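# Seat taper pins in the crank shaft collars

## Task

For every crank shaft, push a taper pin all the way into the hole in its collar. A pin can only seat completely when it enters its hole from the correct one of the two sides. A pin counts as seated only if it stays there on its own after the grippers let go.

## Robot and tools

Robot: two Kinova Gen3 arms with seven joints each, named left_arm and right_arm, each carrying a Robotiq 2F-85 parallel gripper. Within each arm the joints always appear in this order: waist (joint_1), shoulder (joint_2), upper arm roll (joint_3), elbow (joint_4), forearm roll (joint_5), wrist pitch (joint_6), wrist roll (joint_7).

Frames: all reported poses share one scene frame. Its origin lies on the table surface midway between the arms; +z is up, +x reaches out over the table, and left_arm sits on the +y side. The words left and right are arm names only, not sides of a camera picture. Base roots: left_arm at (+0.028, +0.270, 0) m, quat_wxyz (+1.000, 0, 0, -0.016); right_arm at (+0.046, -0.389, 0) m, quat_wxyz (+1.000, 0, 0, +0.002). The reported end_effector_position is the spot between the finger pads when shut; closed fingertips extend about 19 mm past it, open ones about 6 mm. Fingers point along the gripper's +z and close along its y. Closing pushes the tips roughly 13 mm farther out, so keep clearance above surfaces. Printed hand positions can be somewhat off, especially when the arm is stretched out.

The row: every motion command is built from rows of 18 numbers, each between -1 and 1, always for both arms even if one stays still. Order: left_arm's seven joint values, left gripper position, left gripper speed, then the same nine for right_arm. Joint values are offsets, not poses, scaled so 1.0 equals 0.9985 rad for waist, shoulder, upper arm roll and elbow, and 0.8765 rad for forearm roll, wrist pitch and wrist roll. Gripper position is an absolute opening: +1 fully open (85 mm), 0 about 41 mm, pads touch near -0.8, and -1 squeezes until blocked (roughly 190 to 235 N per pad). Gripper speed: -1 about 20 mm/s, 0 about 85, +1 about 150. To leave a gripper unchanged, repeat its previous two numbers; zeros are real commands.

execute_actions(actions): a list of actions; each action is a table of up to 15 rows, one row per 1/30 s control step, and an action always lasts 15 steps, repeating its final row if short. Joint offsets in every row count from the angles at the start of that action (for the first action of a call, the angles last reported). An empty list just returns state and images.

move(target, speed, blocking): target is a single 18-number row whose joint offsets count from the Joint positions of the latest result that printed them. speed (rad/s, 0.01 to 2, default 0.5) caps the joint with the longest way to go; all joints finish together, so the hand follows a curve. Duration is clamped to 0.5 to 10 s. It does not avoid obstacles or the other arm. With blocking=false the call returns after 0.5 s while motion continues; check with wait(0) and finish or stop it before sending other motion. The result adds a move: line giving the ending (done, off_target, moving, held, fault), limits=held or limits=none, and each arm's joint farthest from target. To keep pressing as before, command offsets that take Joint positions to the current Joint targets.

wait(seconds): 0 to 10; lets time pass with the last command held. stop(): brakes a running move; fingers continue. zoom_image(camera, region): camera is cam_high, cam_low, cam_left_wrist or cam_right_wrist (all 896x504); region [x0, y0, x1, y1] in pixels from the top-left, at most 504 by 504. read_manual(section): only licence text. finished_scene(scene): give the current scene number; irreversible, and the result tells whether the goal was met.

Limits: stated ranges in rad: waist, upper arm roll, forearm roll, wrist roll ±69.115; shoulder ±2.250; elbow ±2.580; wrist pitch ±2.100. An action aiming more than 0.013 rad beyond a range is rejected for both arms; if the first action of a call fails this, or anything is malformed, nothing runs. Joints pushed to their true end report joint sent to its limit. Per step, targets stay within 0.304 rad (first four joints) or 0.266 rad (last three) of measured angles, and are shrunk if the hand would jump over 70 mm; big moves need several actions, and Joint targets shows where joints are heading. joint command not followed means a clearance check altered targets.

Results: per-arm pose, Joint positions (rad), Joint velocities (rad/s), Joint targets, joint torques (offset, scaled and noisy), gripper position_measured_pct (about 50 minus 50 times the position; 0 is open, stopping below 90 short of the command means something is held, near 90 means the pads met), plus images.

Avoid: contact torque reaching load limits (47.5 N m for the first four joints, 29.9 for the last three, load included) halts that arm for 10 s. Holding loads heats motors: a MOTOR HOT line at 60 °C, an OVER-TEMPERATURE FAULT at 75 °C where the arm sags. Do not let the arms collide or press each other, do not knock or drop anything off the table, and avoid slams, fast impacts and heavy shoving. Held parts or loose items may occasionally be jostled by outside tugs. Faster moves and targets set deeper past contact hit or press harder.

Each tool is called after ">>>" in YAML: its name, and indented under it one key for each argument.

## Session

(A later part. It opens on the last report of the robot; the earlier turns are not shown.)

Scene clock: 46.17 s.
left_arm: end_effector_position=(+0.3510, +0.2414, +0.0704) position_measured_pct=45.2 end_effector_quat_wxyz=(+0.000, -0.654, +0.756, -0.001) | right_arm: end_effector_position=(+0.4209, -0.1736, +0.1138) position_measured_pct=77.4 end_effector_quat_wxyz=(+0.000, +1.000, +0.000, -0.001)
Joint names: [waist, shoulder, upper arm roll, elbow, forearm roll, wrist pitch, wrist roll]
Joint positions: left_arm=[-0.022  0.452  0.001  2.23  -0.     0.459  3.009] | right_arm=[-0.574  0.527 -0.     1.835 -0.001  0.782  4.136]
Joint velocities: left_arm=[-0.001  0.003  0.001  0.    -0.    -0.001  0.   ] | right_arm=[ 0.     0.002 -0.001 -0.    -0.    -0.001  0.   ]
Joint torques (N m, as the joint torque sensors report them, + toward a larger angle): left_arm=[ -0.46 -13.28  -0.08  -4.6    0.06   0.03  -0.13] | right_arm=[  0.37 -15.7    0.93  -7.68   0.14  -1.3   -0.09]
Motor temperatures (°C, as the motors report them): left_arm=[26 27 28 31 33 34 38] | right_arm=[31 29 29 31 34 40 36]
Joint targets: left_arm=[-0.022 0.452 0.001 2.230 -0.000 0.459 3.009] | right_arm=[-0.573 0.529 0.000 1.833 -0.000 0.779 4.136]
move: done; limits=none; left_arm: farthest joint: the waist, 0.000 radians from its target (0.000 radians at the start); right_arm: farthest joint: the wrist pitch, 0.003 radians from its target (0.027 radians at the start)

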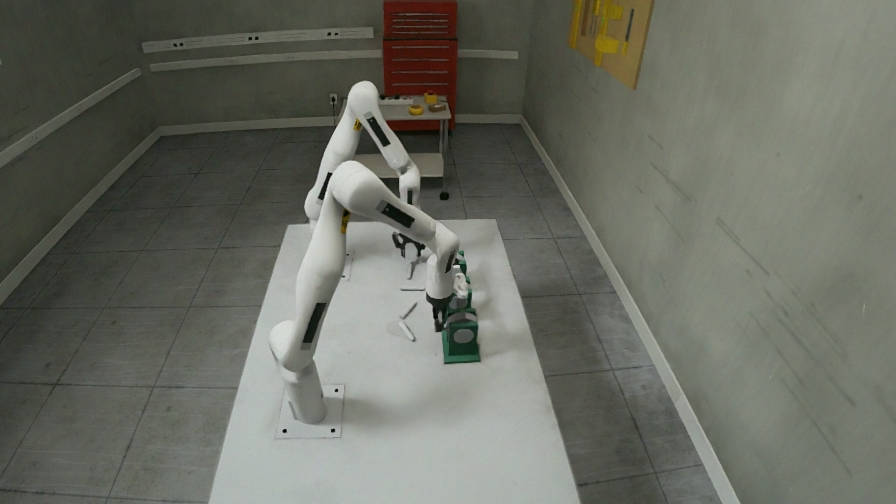

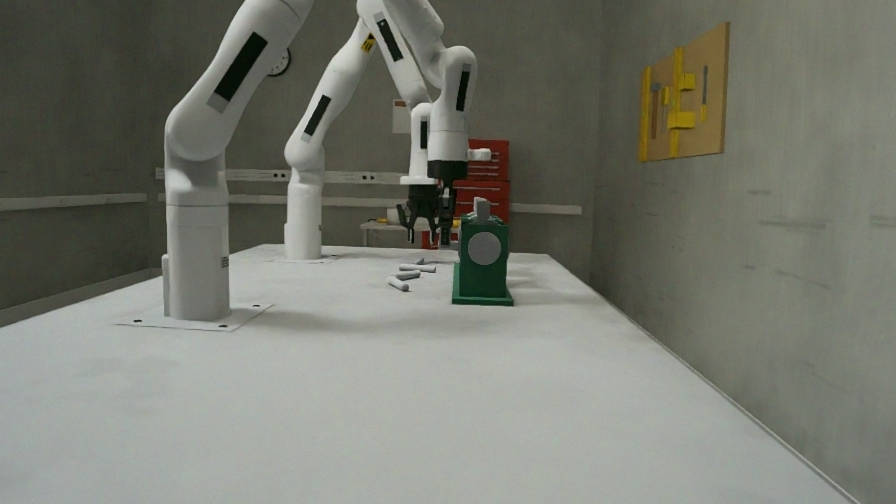

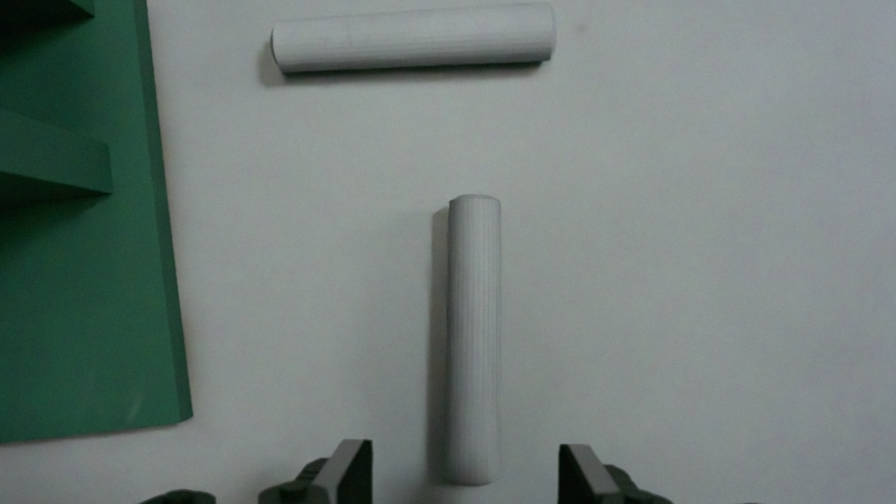

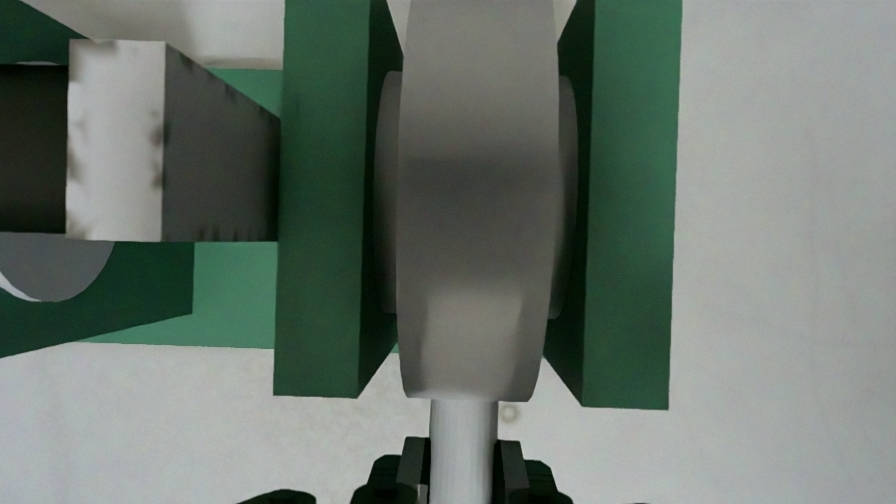

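>>> move:
  target: [0,0.1255,0,0.0318,0,-0.1785,0,0.0,0,0,0,0,0,0,0,0,-0.3,0.5]
  speed: 0.3

>>> move:
  target: [0,0,0,0,0,0,0,-1,-0.3,-0.0429,-0.0423,0,0.0942,0.001,-0.062,-0.0507,-0.3,0.5]
  speed: 0.25

Scene clock: 47.87 s.
left_arm: end_effector_position=(+0.3510, +0.2414, +0.0262) position_measured_pct=49.6 end_effector_quat_wxyz=(-0.000, -0.654, +0.756, -0.000) | right_arm: end_effector_position=(+0.4209, -0.1736, +0.1138) position_measured_pct=65.1 end_effector_quat_wxyz=(+0.000, +1.000, +0.000, -0.001)
Joint names: [waist, shoulder, upper arm roll, elbow, forearm roll, wrist pitch, wrist roll]
Joint positions: left_arm=[-0.022  0.577  0.001  2.262 -0.     0.303  3.009] | right_arm=[-0.574  0.527 -0.     1.835 -0.001  0.782  4.136]
Joint velocities: left_arm=[-0.001  0.001  0.    -0.     0.     0.001 -0.   ] | right_arm=[ 0.     0.001  0.    -0.001  0.     0.     0.   ]
Joint torques (N m, as the joint torque sensors report them, + toward a larger angle): left_arm=[ -0.49 -14.51  -0.19  -3.33   0.05   0.07  -0.27] | right_arm=[ -0.25 -17.18   0.62  -5.87   0.17   0.51  -0.22]
Motor temperatures (°C, as the motors report them): left_arm=[26 27 28 31 33 34 38] | right_arm=[31 29 29 31 34 40 36]
Joint targets: left_arm=[-0.022 0.577 0.001 2.262 -0.000 0.303 3.009] | right_arm=[-0.574 0.527 -0.000 1.835 -0.001 0.782 4.136]
move: done; limits=none; left_arm: farthest joint: the waist, 0.000 radians from its target (0.000 radians at the start); right_arm: farthest joint: the waist, 0.000 radians from its target (0.000 radians at the start)

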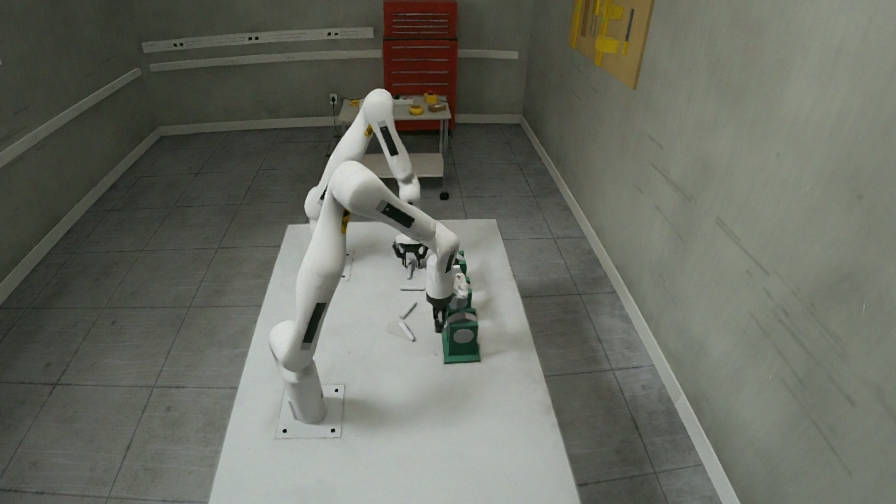

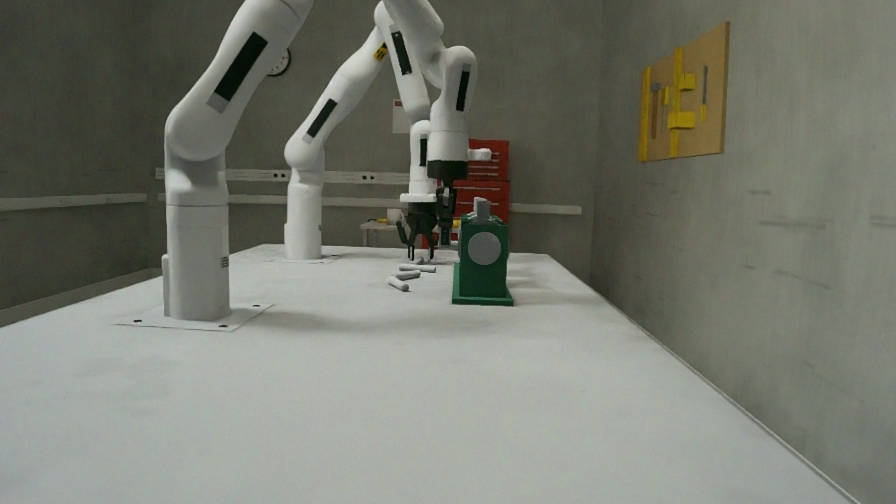

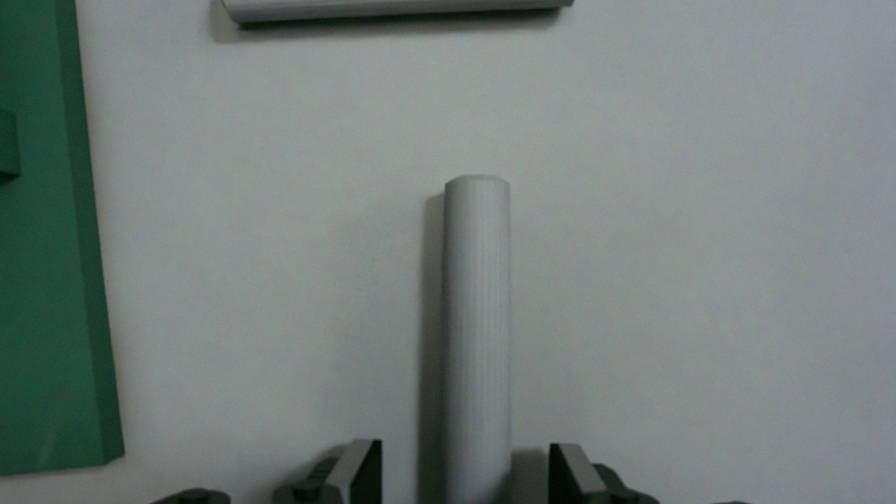

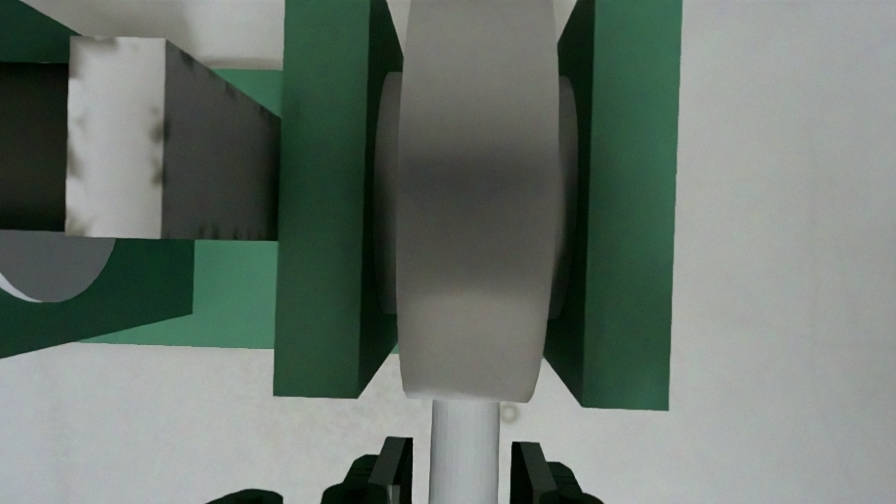

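Scene clock: 48.63 s.
left_arm: end_effector_position=(+0.3507, +0.2414, +0.0266) position_measured_pct=77.4 end_effector_quat_wxyz=(-0.000, -0.654, +0.756, -0.000) | right_arm: end_effector_position=(+0.3898, -0.1735, +0.1112) position_measured_pct=65.1 end_effector_quat_wxyz=(-0.000, +1.000, -0.000, +0.000)
Joint names: [waist, shoulder, upper arm roll, elbow, forearm roll, wrist pitch, wrist roll]
Joint positions: left_arm=[-0.022  0.575  0.001  2.262 -0.     0.303  3.009] | right_arm=[-0.616  0.485 -0.     1.929  0.     0.728  4.092]
Joint velocities: left_arm=[ 0.    -0.     0.002 -0.     0.     0.     0.   ] | right_arm=[-0.003 -0.004 -0.     0.001 -0.     0.     0.   ]
Joint torques (N m, as the joint torque sensors report them, + toward a larger angle): left_arm=[ -0.41 -13.02   0.33  -3.08  -0.31  -0.55  -0.33] | right_arm=[  0.86 -16.44   0.33  -5.5    0.1   -0.06  -0.06]
Motor temperatures (°C, as the motors report them): left_arm=[26 27 28 31 33 34 38] | right_arm=[31 29 29 31 34 40 36]
Joint targets: left_arm=[-0.022 0.577 0.001 2.262 -0.000 0.303 3.009] | right_arm=[-0.617 0.484 -0.000 1.929 0.000 0.728 4.092]
move: done; limits=none; left_arm: farthest joint: the shoulder, 0.002 radians from its target (0.000 radians at the start); right_arm: farthest joint: the waist, 0.000 radians from its target (0.043 radians at the start)

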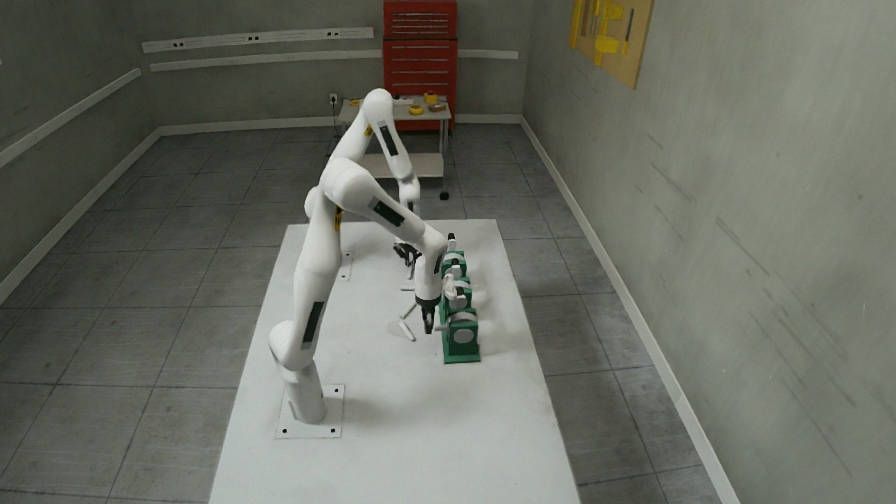

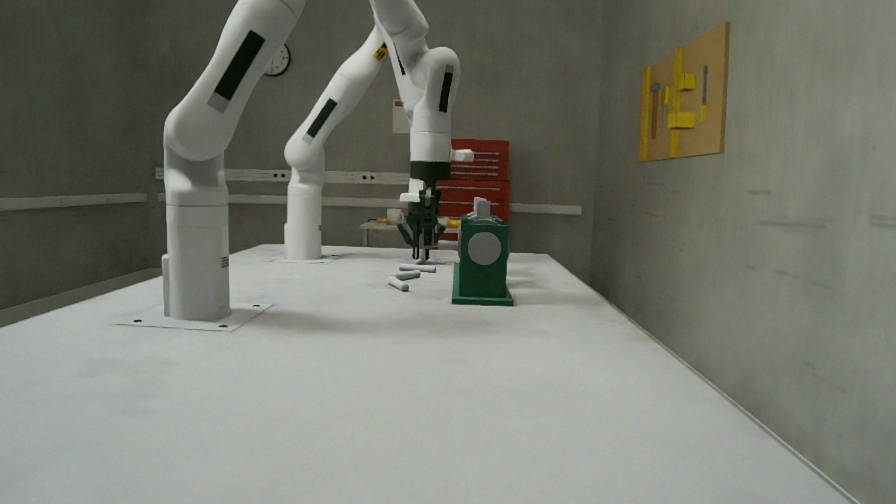

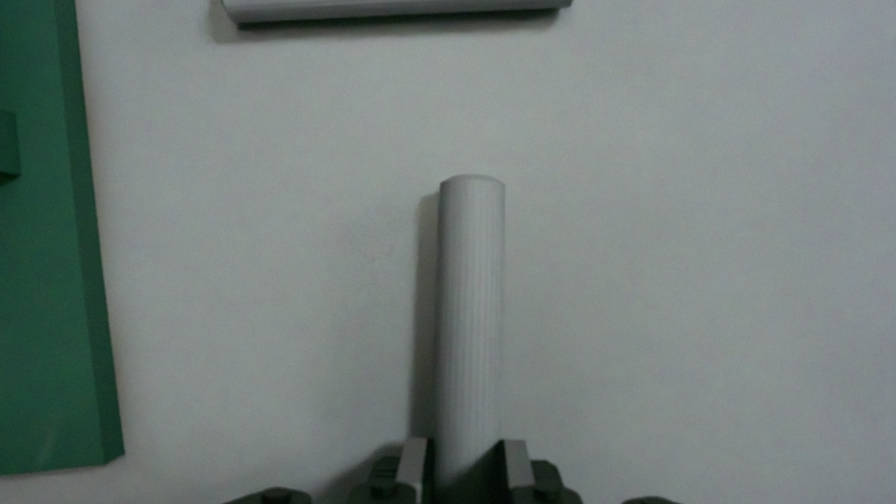

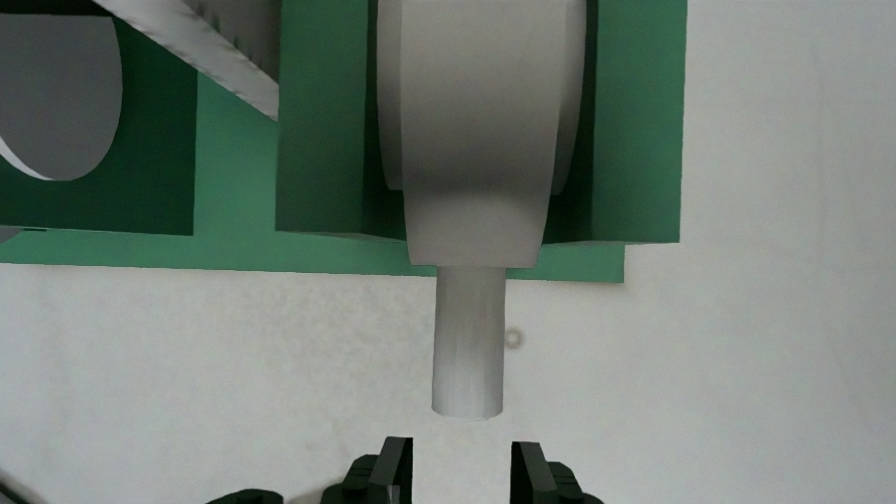

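>>> move:
  target: [0,-0.23,0,-0.151,0,0.436,-0.1,-1,0,0,0,0,0,0,0,0,-1,0.5]
  speed: 0.7

>>> move:
  target: [0,-0.2316,0,-0.1517,0,0.4366,-0.8,-1,0,0.0552,0.062,0,-0.1214,0,0.0675,0.063,-1,0.5]
  speed: 0.55

Scene clock: 50.60 s.
left_arm: end_effector_position=(+0.3684, +0.2413, +0.1257) position_measured_pct=77.4 end_effector_quat_wxyz=(-0.001, -0.620, +0.784, +0.000) | right_arm: end_effector_position=(+0.3898, -0.1735, +0.1112) position_measured_pct=91.7 end_effector_quat_wxyz=(-0.000, +1.000, -0.000, +0.000)
Joint names: [waist, shoulder, upper arm roll, elbow, forearm roll, wrist pitch, wrist roll]
Joint positions: left_arm=[-0.022  0.346  0.001  2.111 -0.     0.686  2.921] | right_arm=[-0.616  0.485 -0.     1.929  0.     0.728  4.092]
Joint velocities: left_arm=[ 0.    -0.003 -0.     0.     0.     0.001 -0.   ] | right_arm=[-0.    -0.002 -0.001  0.     0.    -0.001 -0.   ]
Joint torques (N m, as the joint torque sensors report them, + toward a larger angle): left_arm=[ -0.14 -13.68  -0.06  -5.72  -0.19  -0.08  -0.24] | right_arm=[  0.13 -16.19   0.46  -5.78   0.     0.1   -0.09]
Motor temperatures (°C, as the motors report them): left_arm=[26 27 28 31 33 34 38] | right_arm=[31 29 29 31 34 40 36]
Joint targets: left_arm=[-0.022 0.346 0.001 2.111 -0.000 0.686 2.921] | right_arm=[-0.616 0.485 -0.000 1.929 0.000 0.728 4.092]
move: done; limits=none; left_arm: farthest joint: the shoulder, 0.001 radians from its target (0.230 radians at the start); right_arm: farthest joint: the waist, 0.000 radians from its target (0.001 radians at the start)

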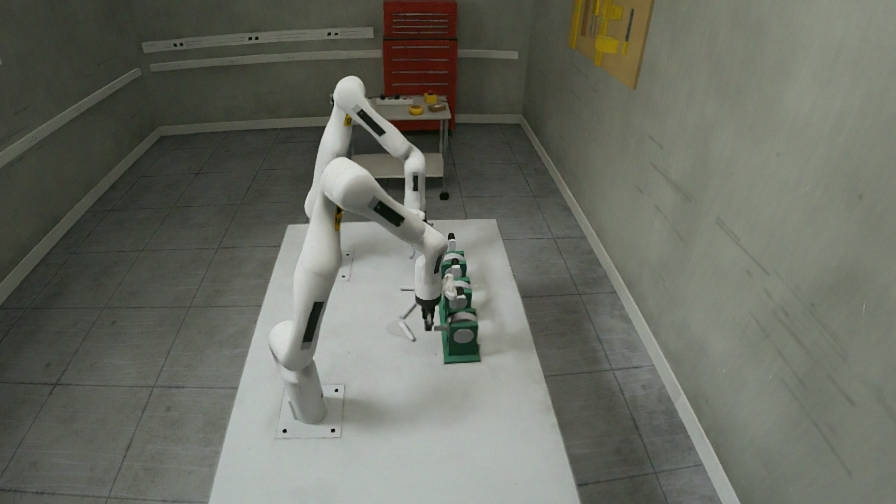

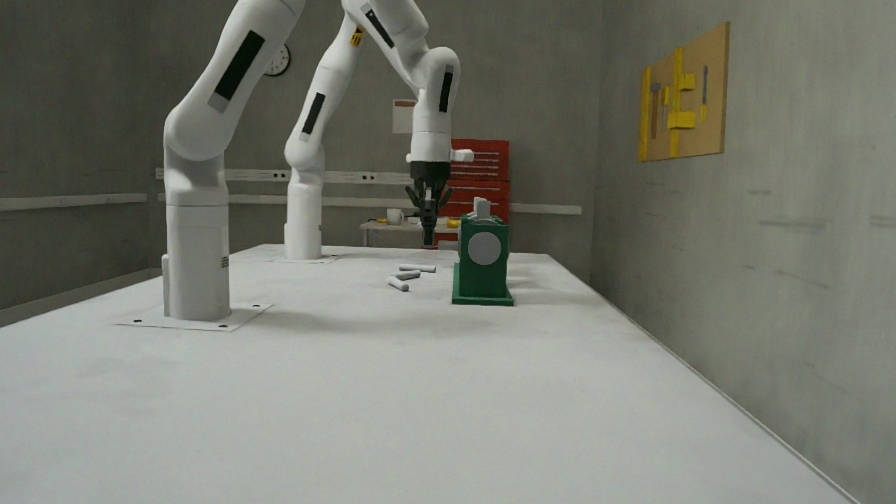

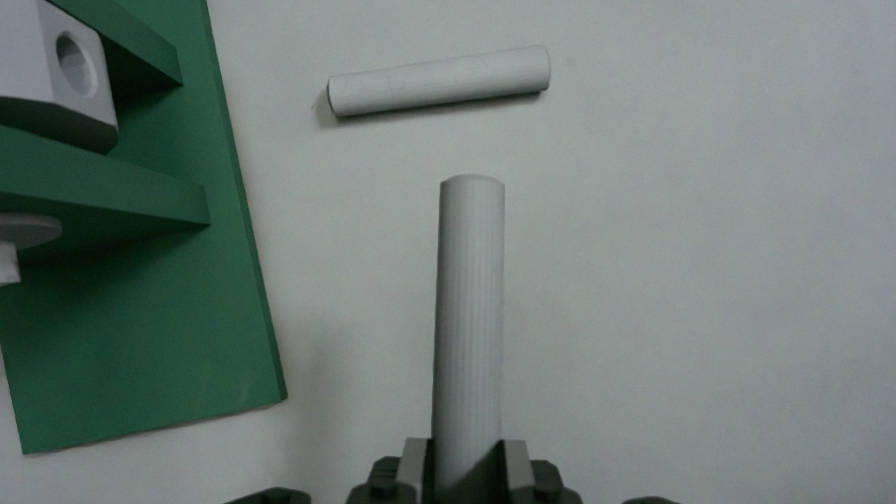

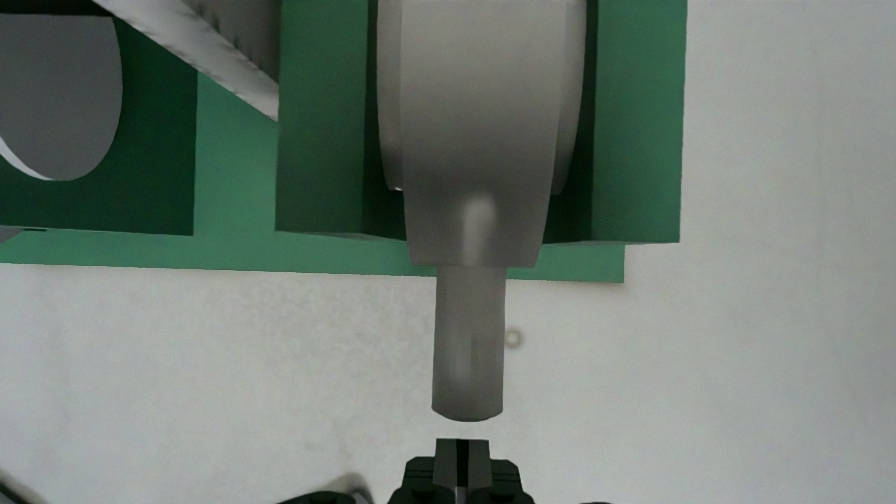

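Scene clock: 52.27 s.
left_arm: end_effector_position=(+0.3505, +0.2416, +0.2396) position_measured_pct=77.4 end_effector_quat_wxyz=(-0.001, -0.313, +0.950, +0.000) | right_arm: end_effector_position=(+0.4313, -0.1733, +0.1110) position_measured_pct=91.7 end_effector_quat_wxyz=(+0.000, +1.000, -0.000, -0.000)
Joint names: [waist, shoulder, upper arm roll, elbow, forearm roll, wrist pitch, wrist roll]
Joint positions: left_arm=[-0.022  0.115  0.001  1.96  -0.     1.068  2.22 ] | right_arm=[-0.562  0.547 -0.001  1.808  0.     0.788  4.147]
Joint velocities: left_arm=[ 0.    -0.003  0.001 -0.    -0.    -0.     0.   ] | right_arm=[ 0.001  0.     0.001 -0.001 -0.     0.    -0.   ]
Joint torques (N m, as the joint torque sensors report them, + toward a larger angle): left_arm=[ -0.1  -10.46  -0.19  -8.32  -0.04  -0.04  -0.12] | right_arm=[  0.1  -17.63   1.02  -6.71   0.2   -0.12  -0.09]
Motor temperatures (°C, as the motors report them): left_arm=[26 27 28 31 33 34 38] | right_arm=[31 29 29 31 34 40 36]
Joint targets: left_arm=[-0.022 0.115 0.001 1.960 -0.000 1.068 2.220] | right_arm=[-0.561 0.547 -0.000 1.808 0.000 0.787 4.147]
move: done; limits=none; left_arm: farthest joint: the shoulder, 0.001 radians from its target (0.231 radians at the start); right_arm: farthest joint: the waist, 0.001 radians from its target (0.055 radians at the start)

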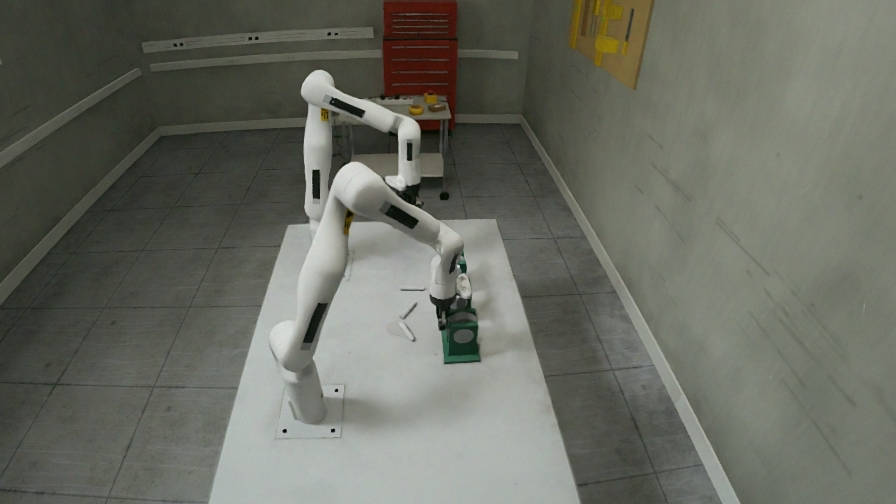

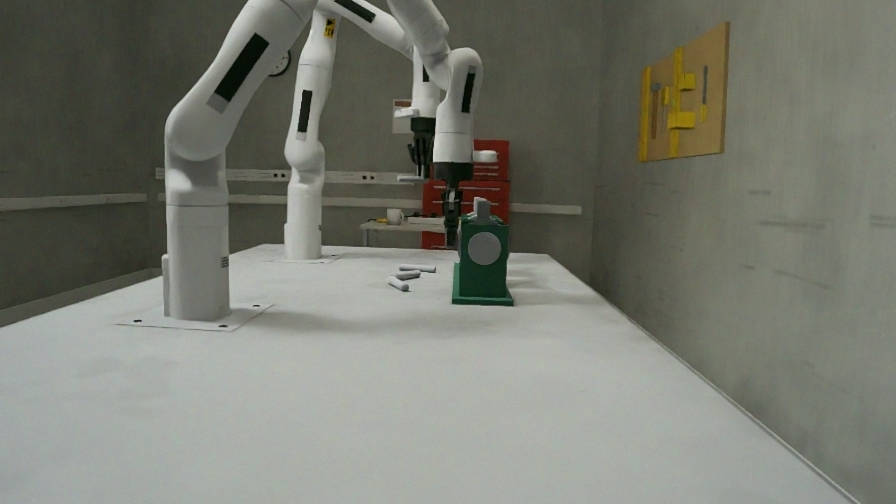

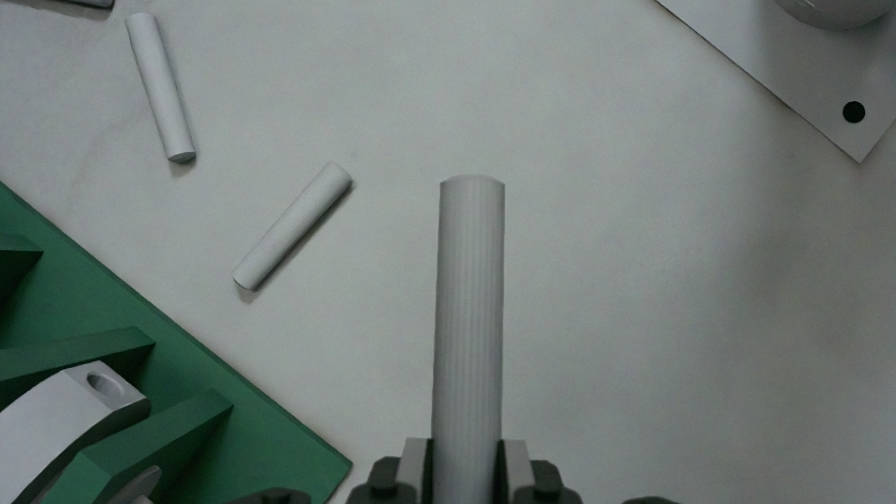

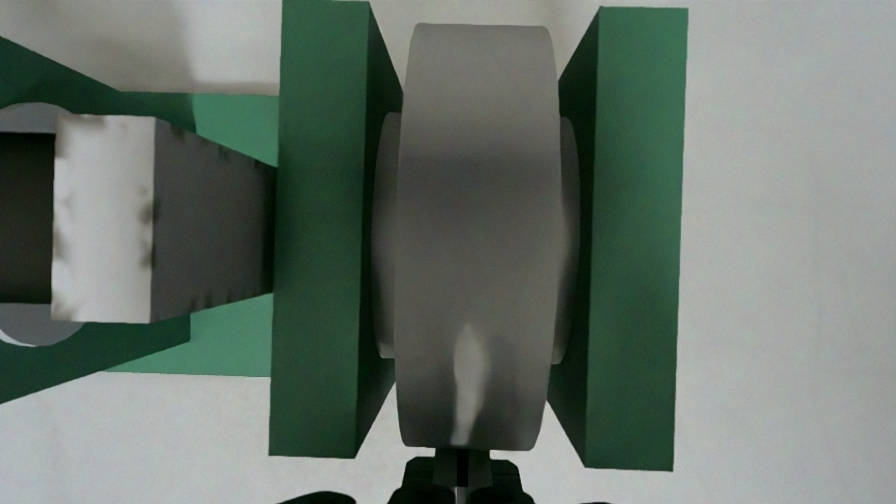

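>>> execute_actions:
  actions: []

Scene clock: 53.47 s.
left_arm: end_effector_position=(+0.3505, +0.2416, +0.2397) position_measured_pct=77.4 end_effector_quat_wxyz=(-0.001, -0.313, +0.950, +0.000) | right_arm: end_effector_position=(+0.4313, -0.1733, +0.1110) position_measured_pct=91.7 end_effector_quat_wxyz=(+0.000, +1.000, -0.000, -0.000)
Joint names: [waist, shoulder, upper arm roll, elbow, forearm roll, wrist pitch, wrist roll]
Joint positions: left_arm=[-0.022  0.115  0.001  1.96  -0.     1.068  2.22 ] | right_arm=[-0.561  0.547 -0.001  1.808  0.     0.788  4.147]
Joint velocities: left_arm=[ 0.     0.    -0.002 -0.    -0.     0.    -0.   ] | right_arm=[ 0.     0.001 -0.    -0.001  0.     0.001  0.   ]
Joint torques (N m, as the joint torque sensors report them, + toward a larger angle): left_arm=[ -0.32 -11.4   -0.21  -9.14   0.14   0.25  -0.17] | right_arm=[ -0.14 -17.08   0.65  -6.38   0.56  -0.4   -0.01]
Motor temperatures (°C, as the motors report them): left_arm=[26 27 28 31 33 34 38] | right_arm=[31 29 29 31 34 40 36]
Joint targets: left_arm=[-0.022 0.115 0.001 1.960 -0.000 1.068 2.220] | right_arm=[-0.561 0.547 -0.000 1.808 0.000 0.787 4.147]

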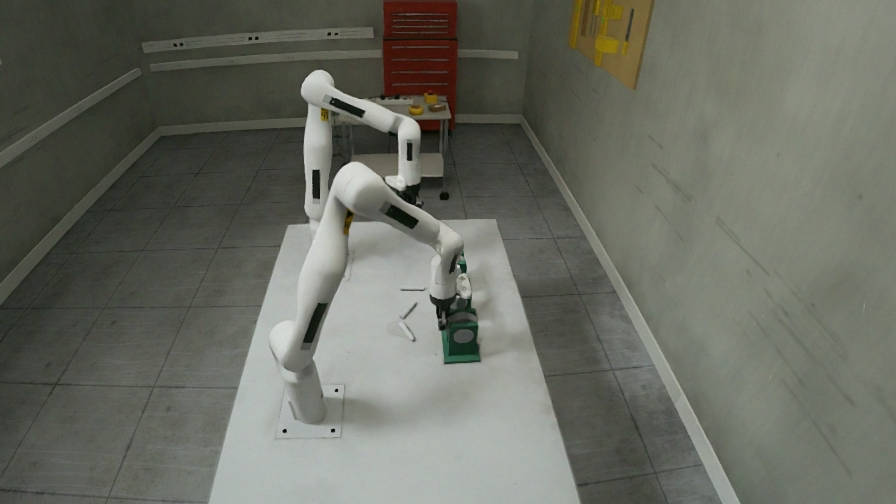

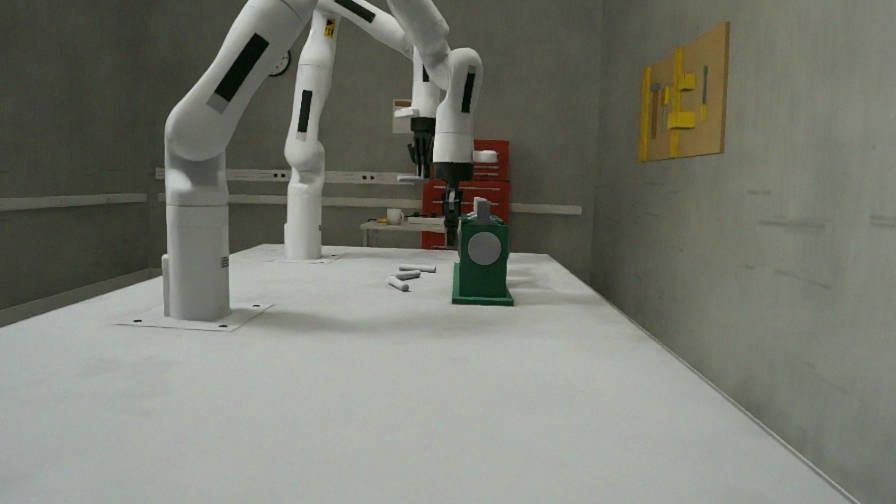

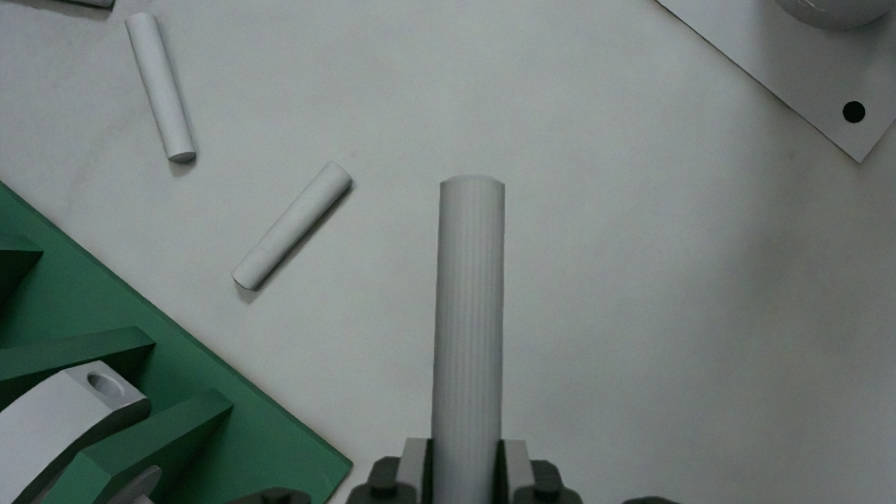

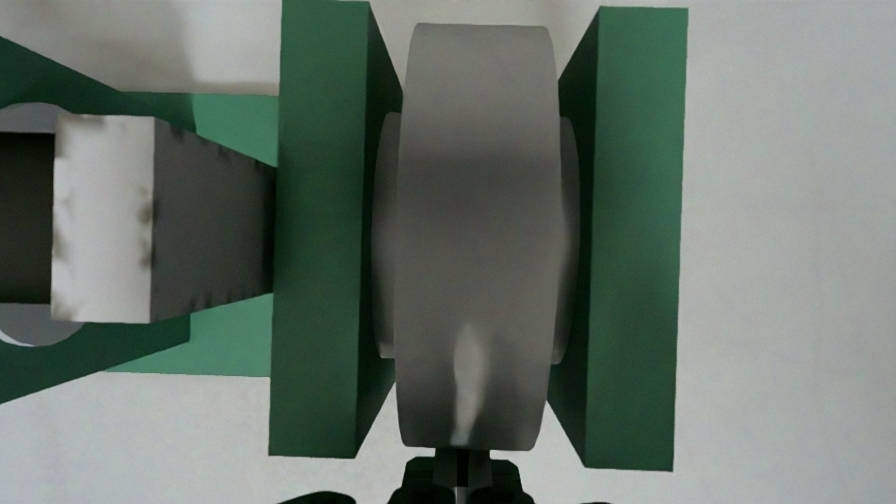

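>>> move:
  target: [0.103,0.353,0,-0.574,0,0.25,-0.248,-1,0,0.003,0.0045,0,-0.009,0,0.005,0.004,-1,0]
  speed: 0.8

Scene clock: 55.47 s.
left_arm: end_effector_position=(+0.5132, +0.1895, +0.2615) position_measured_pct=77.4 end_effector_quat_wxyz=(+0.000, -0.158, +0.987, -0.000) | right_arm: end_effector_position=(+0.4319, -0.1731, +0.1104) position_measured_pct=91.7 end_effector_quat_wxyz=(+0.001, +1.000, +0.001, -0.003)
Joint names: [waist, shoulder, upper arm roll, elbow, forearm roll, wrist pitch, wrist roll]
Joint positions: left_arm=[ 0.08   0.467  0.001  1.387 -0.     1.287  2.002] | right_arm=[-0.559  0.551 -0.002  1.801 -0.001  0.794  4.15 ]
Joint velocities: left_arm=[ 0.001  0.003  0.    -0.    -0.    -0.002 -0.   ] | right_arm=[ 0.    -0.001 -0.    -0.001  0.     0.    -0.   ]
Joint torques (N m, as the joint torque sensors report them, + toward a larger angle): left_arm=[ -0.13 -18.44  -0.06  -9.26   0.19   0.12  -0.16] | right_arm=[  0.45 -17.61   1.21  -8.01   0.63  -0.85  -0.11]
Motor temperatures (°C, as the motors report them): left_arm=[26 27 28 31 33 34 38] | right_arm=[31 29 29 31 34 40 36]
Joint targets: left_arm=[0.081 0.467 0.001 1.387 -0.000 1.288 2.002] | right_arm=[-0.559 0.551 -0.001 1.799 0.000 0.792 4.150]
move: done; limits=none; left_arm: farthest joint: the waist, 0.000 radians from its target (0.103 radians at the start); right_arm: farthest joint: the elbow, 0.002 radians from its target (0.009 radians at the start)

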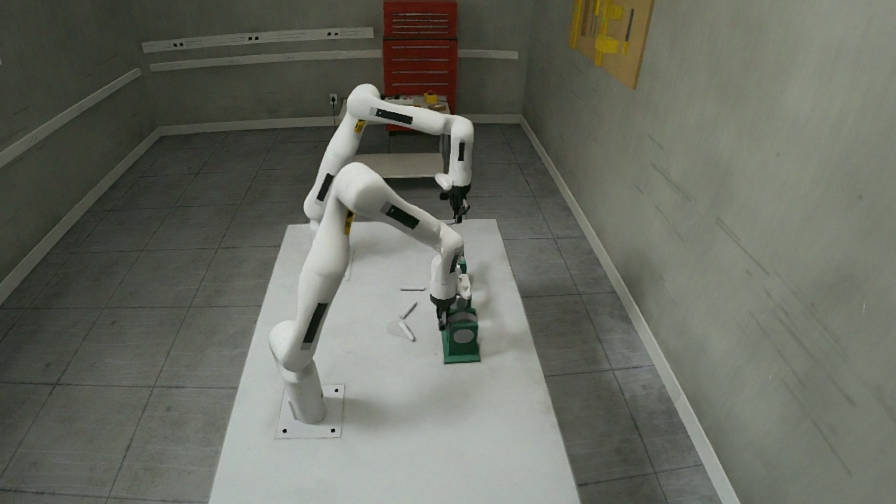

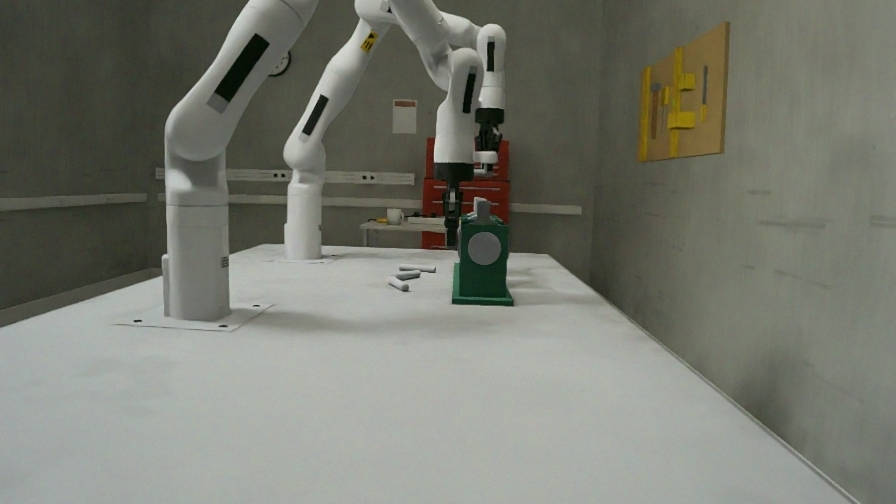

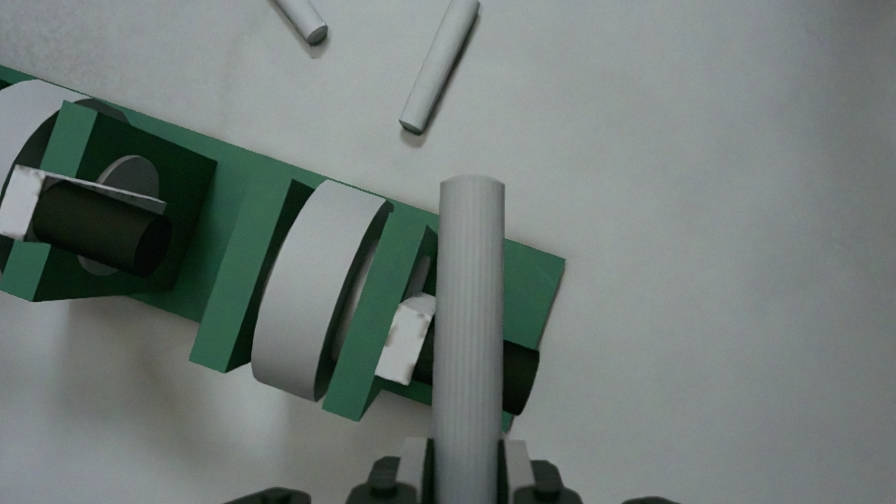

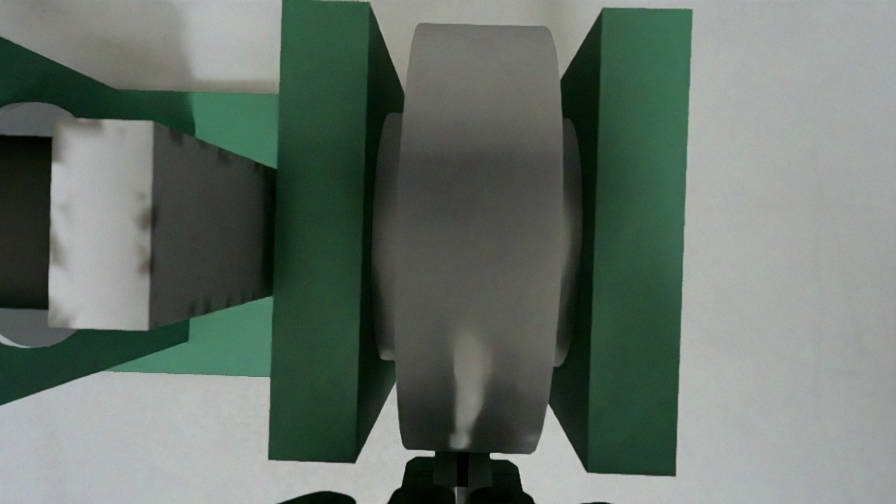

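>>> move:
  target: [0.103,0.354,0,-0.574,0,0.25,-0.247,-1,0,-0.301,-0.2686,0.002,0.167,0,0.111,-0.343,-0.3,0]
  speed: 0.8

Scene clock: 57.30 s.
left_arm: end_effector_position=(+0.6297, +0.1121, +0.2407) position_measured_pct=77.4 end_effector_quat_wxyz=(+0.000, +0.001, +1.000, -0.000) | right_arm: end_effector_position=(+0.2993, -0.1301, +0.1797) position_measured_pct=65.1 end_effector_quat_wxyz=(+0.000, +1.000, -0.000, -0.001)
Joint names: [waist, shoulder, upper arm roll, elbow, forearm roll, wrist pitch, wrist roll]
Joint positions: left_arm=[ 0.183  0.82   0.001  0.814 -0.     1.507  1.786] | right_arm=[-0.86   0.283  0.     1.968 -0.001  0.892  3.85 ]
Joint velocities: left_arm=[-0.     0.002  0.    -0.    -0.     0.     0.   ] | right_arm=[-0.002 -0.001 -0.001  0.001 -0.     0.     0.   ]
Joint torques (N m, as the joint torque sensors report them, + toward a larger angle): left_arm=[  0.09 -25.06   0.02  -9.46   0.1    0.    -0.15] | right_arm=[ -0.58 -13.09   0.61  -6.69   0.17   0.11   0.21]
Motor temperatures (°C, as the motors report them): left_arm=[26 27 28 31 33 34 38] | right_arm=[31 29 29 31 34 40 36]
Joint targets: left_arm=[0.183 0.821 0.001 0.814 -0.000 1.507 1.786] | right_arm=[-0.860 0.283 0.000 1.968 -0.001 0.892 3.850]
move: done; limits=none; left_arm: farthest joint: the waist, 0.000 radians from its target (0.102 radians at the start); right_arm: farthest joint: the shoulder, 0.001 radians from its target (0.269 radians at the start)

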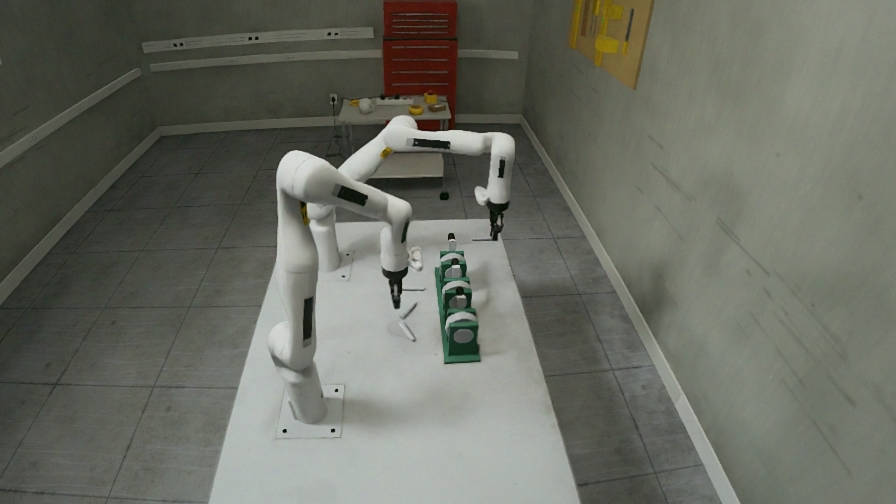

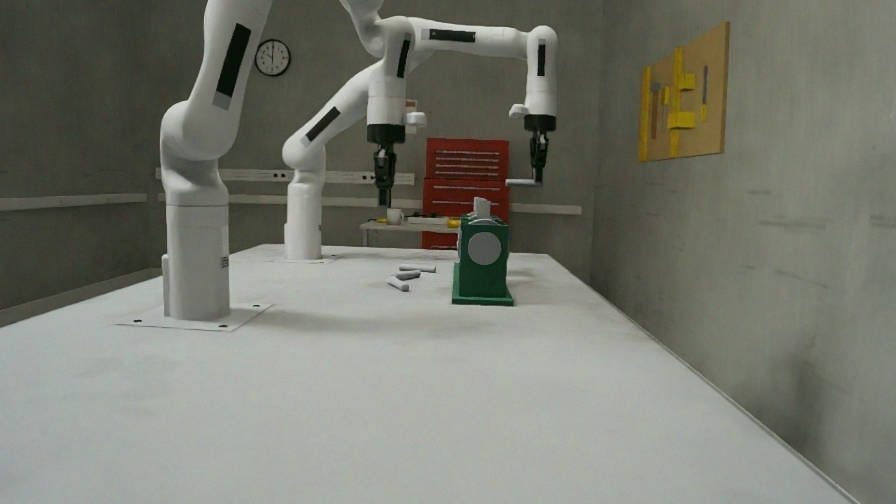

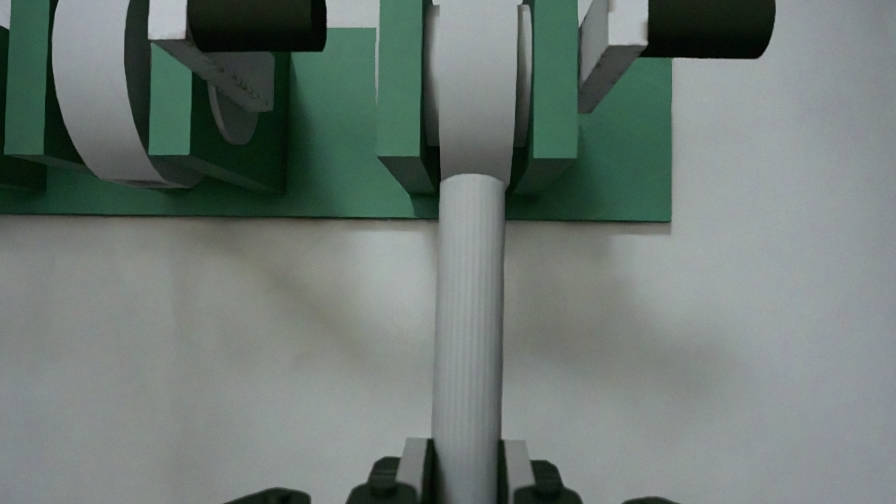

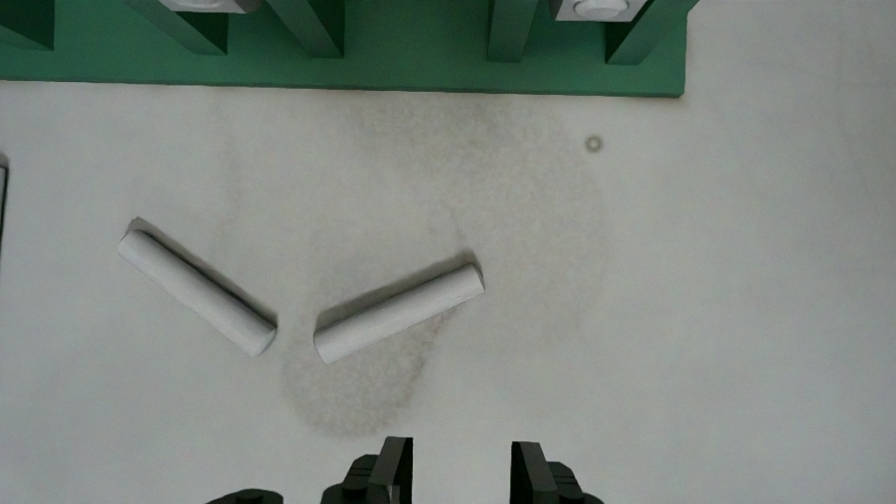

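>>> zoom_image:
  camera: "cam_right_wrist"
  region: [100,200,500,380]

>>> zoom_image:
  camera: "cam_right_wrist"
  region: [520,0,680,60]

Region (100, 200, 500, 380) of cam_right_wrist's 896x504 image, scaled by 1.260; it fills the top 227 rows of this view, and the rest is white.

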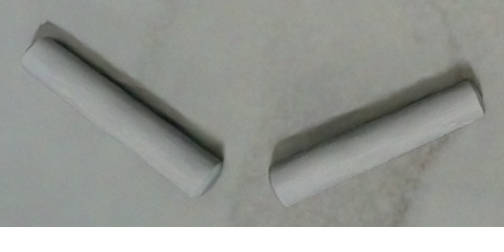

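Region (520, 0, 680, 60) of cam_right_wrist's 896x504 image, scaled by 3.150; it fills the top 189 rows of this view, and the rest is white.

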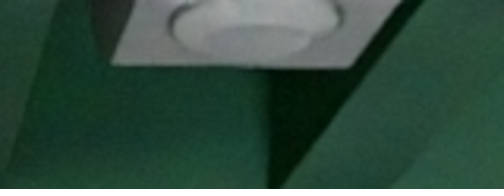

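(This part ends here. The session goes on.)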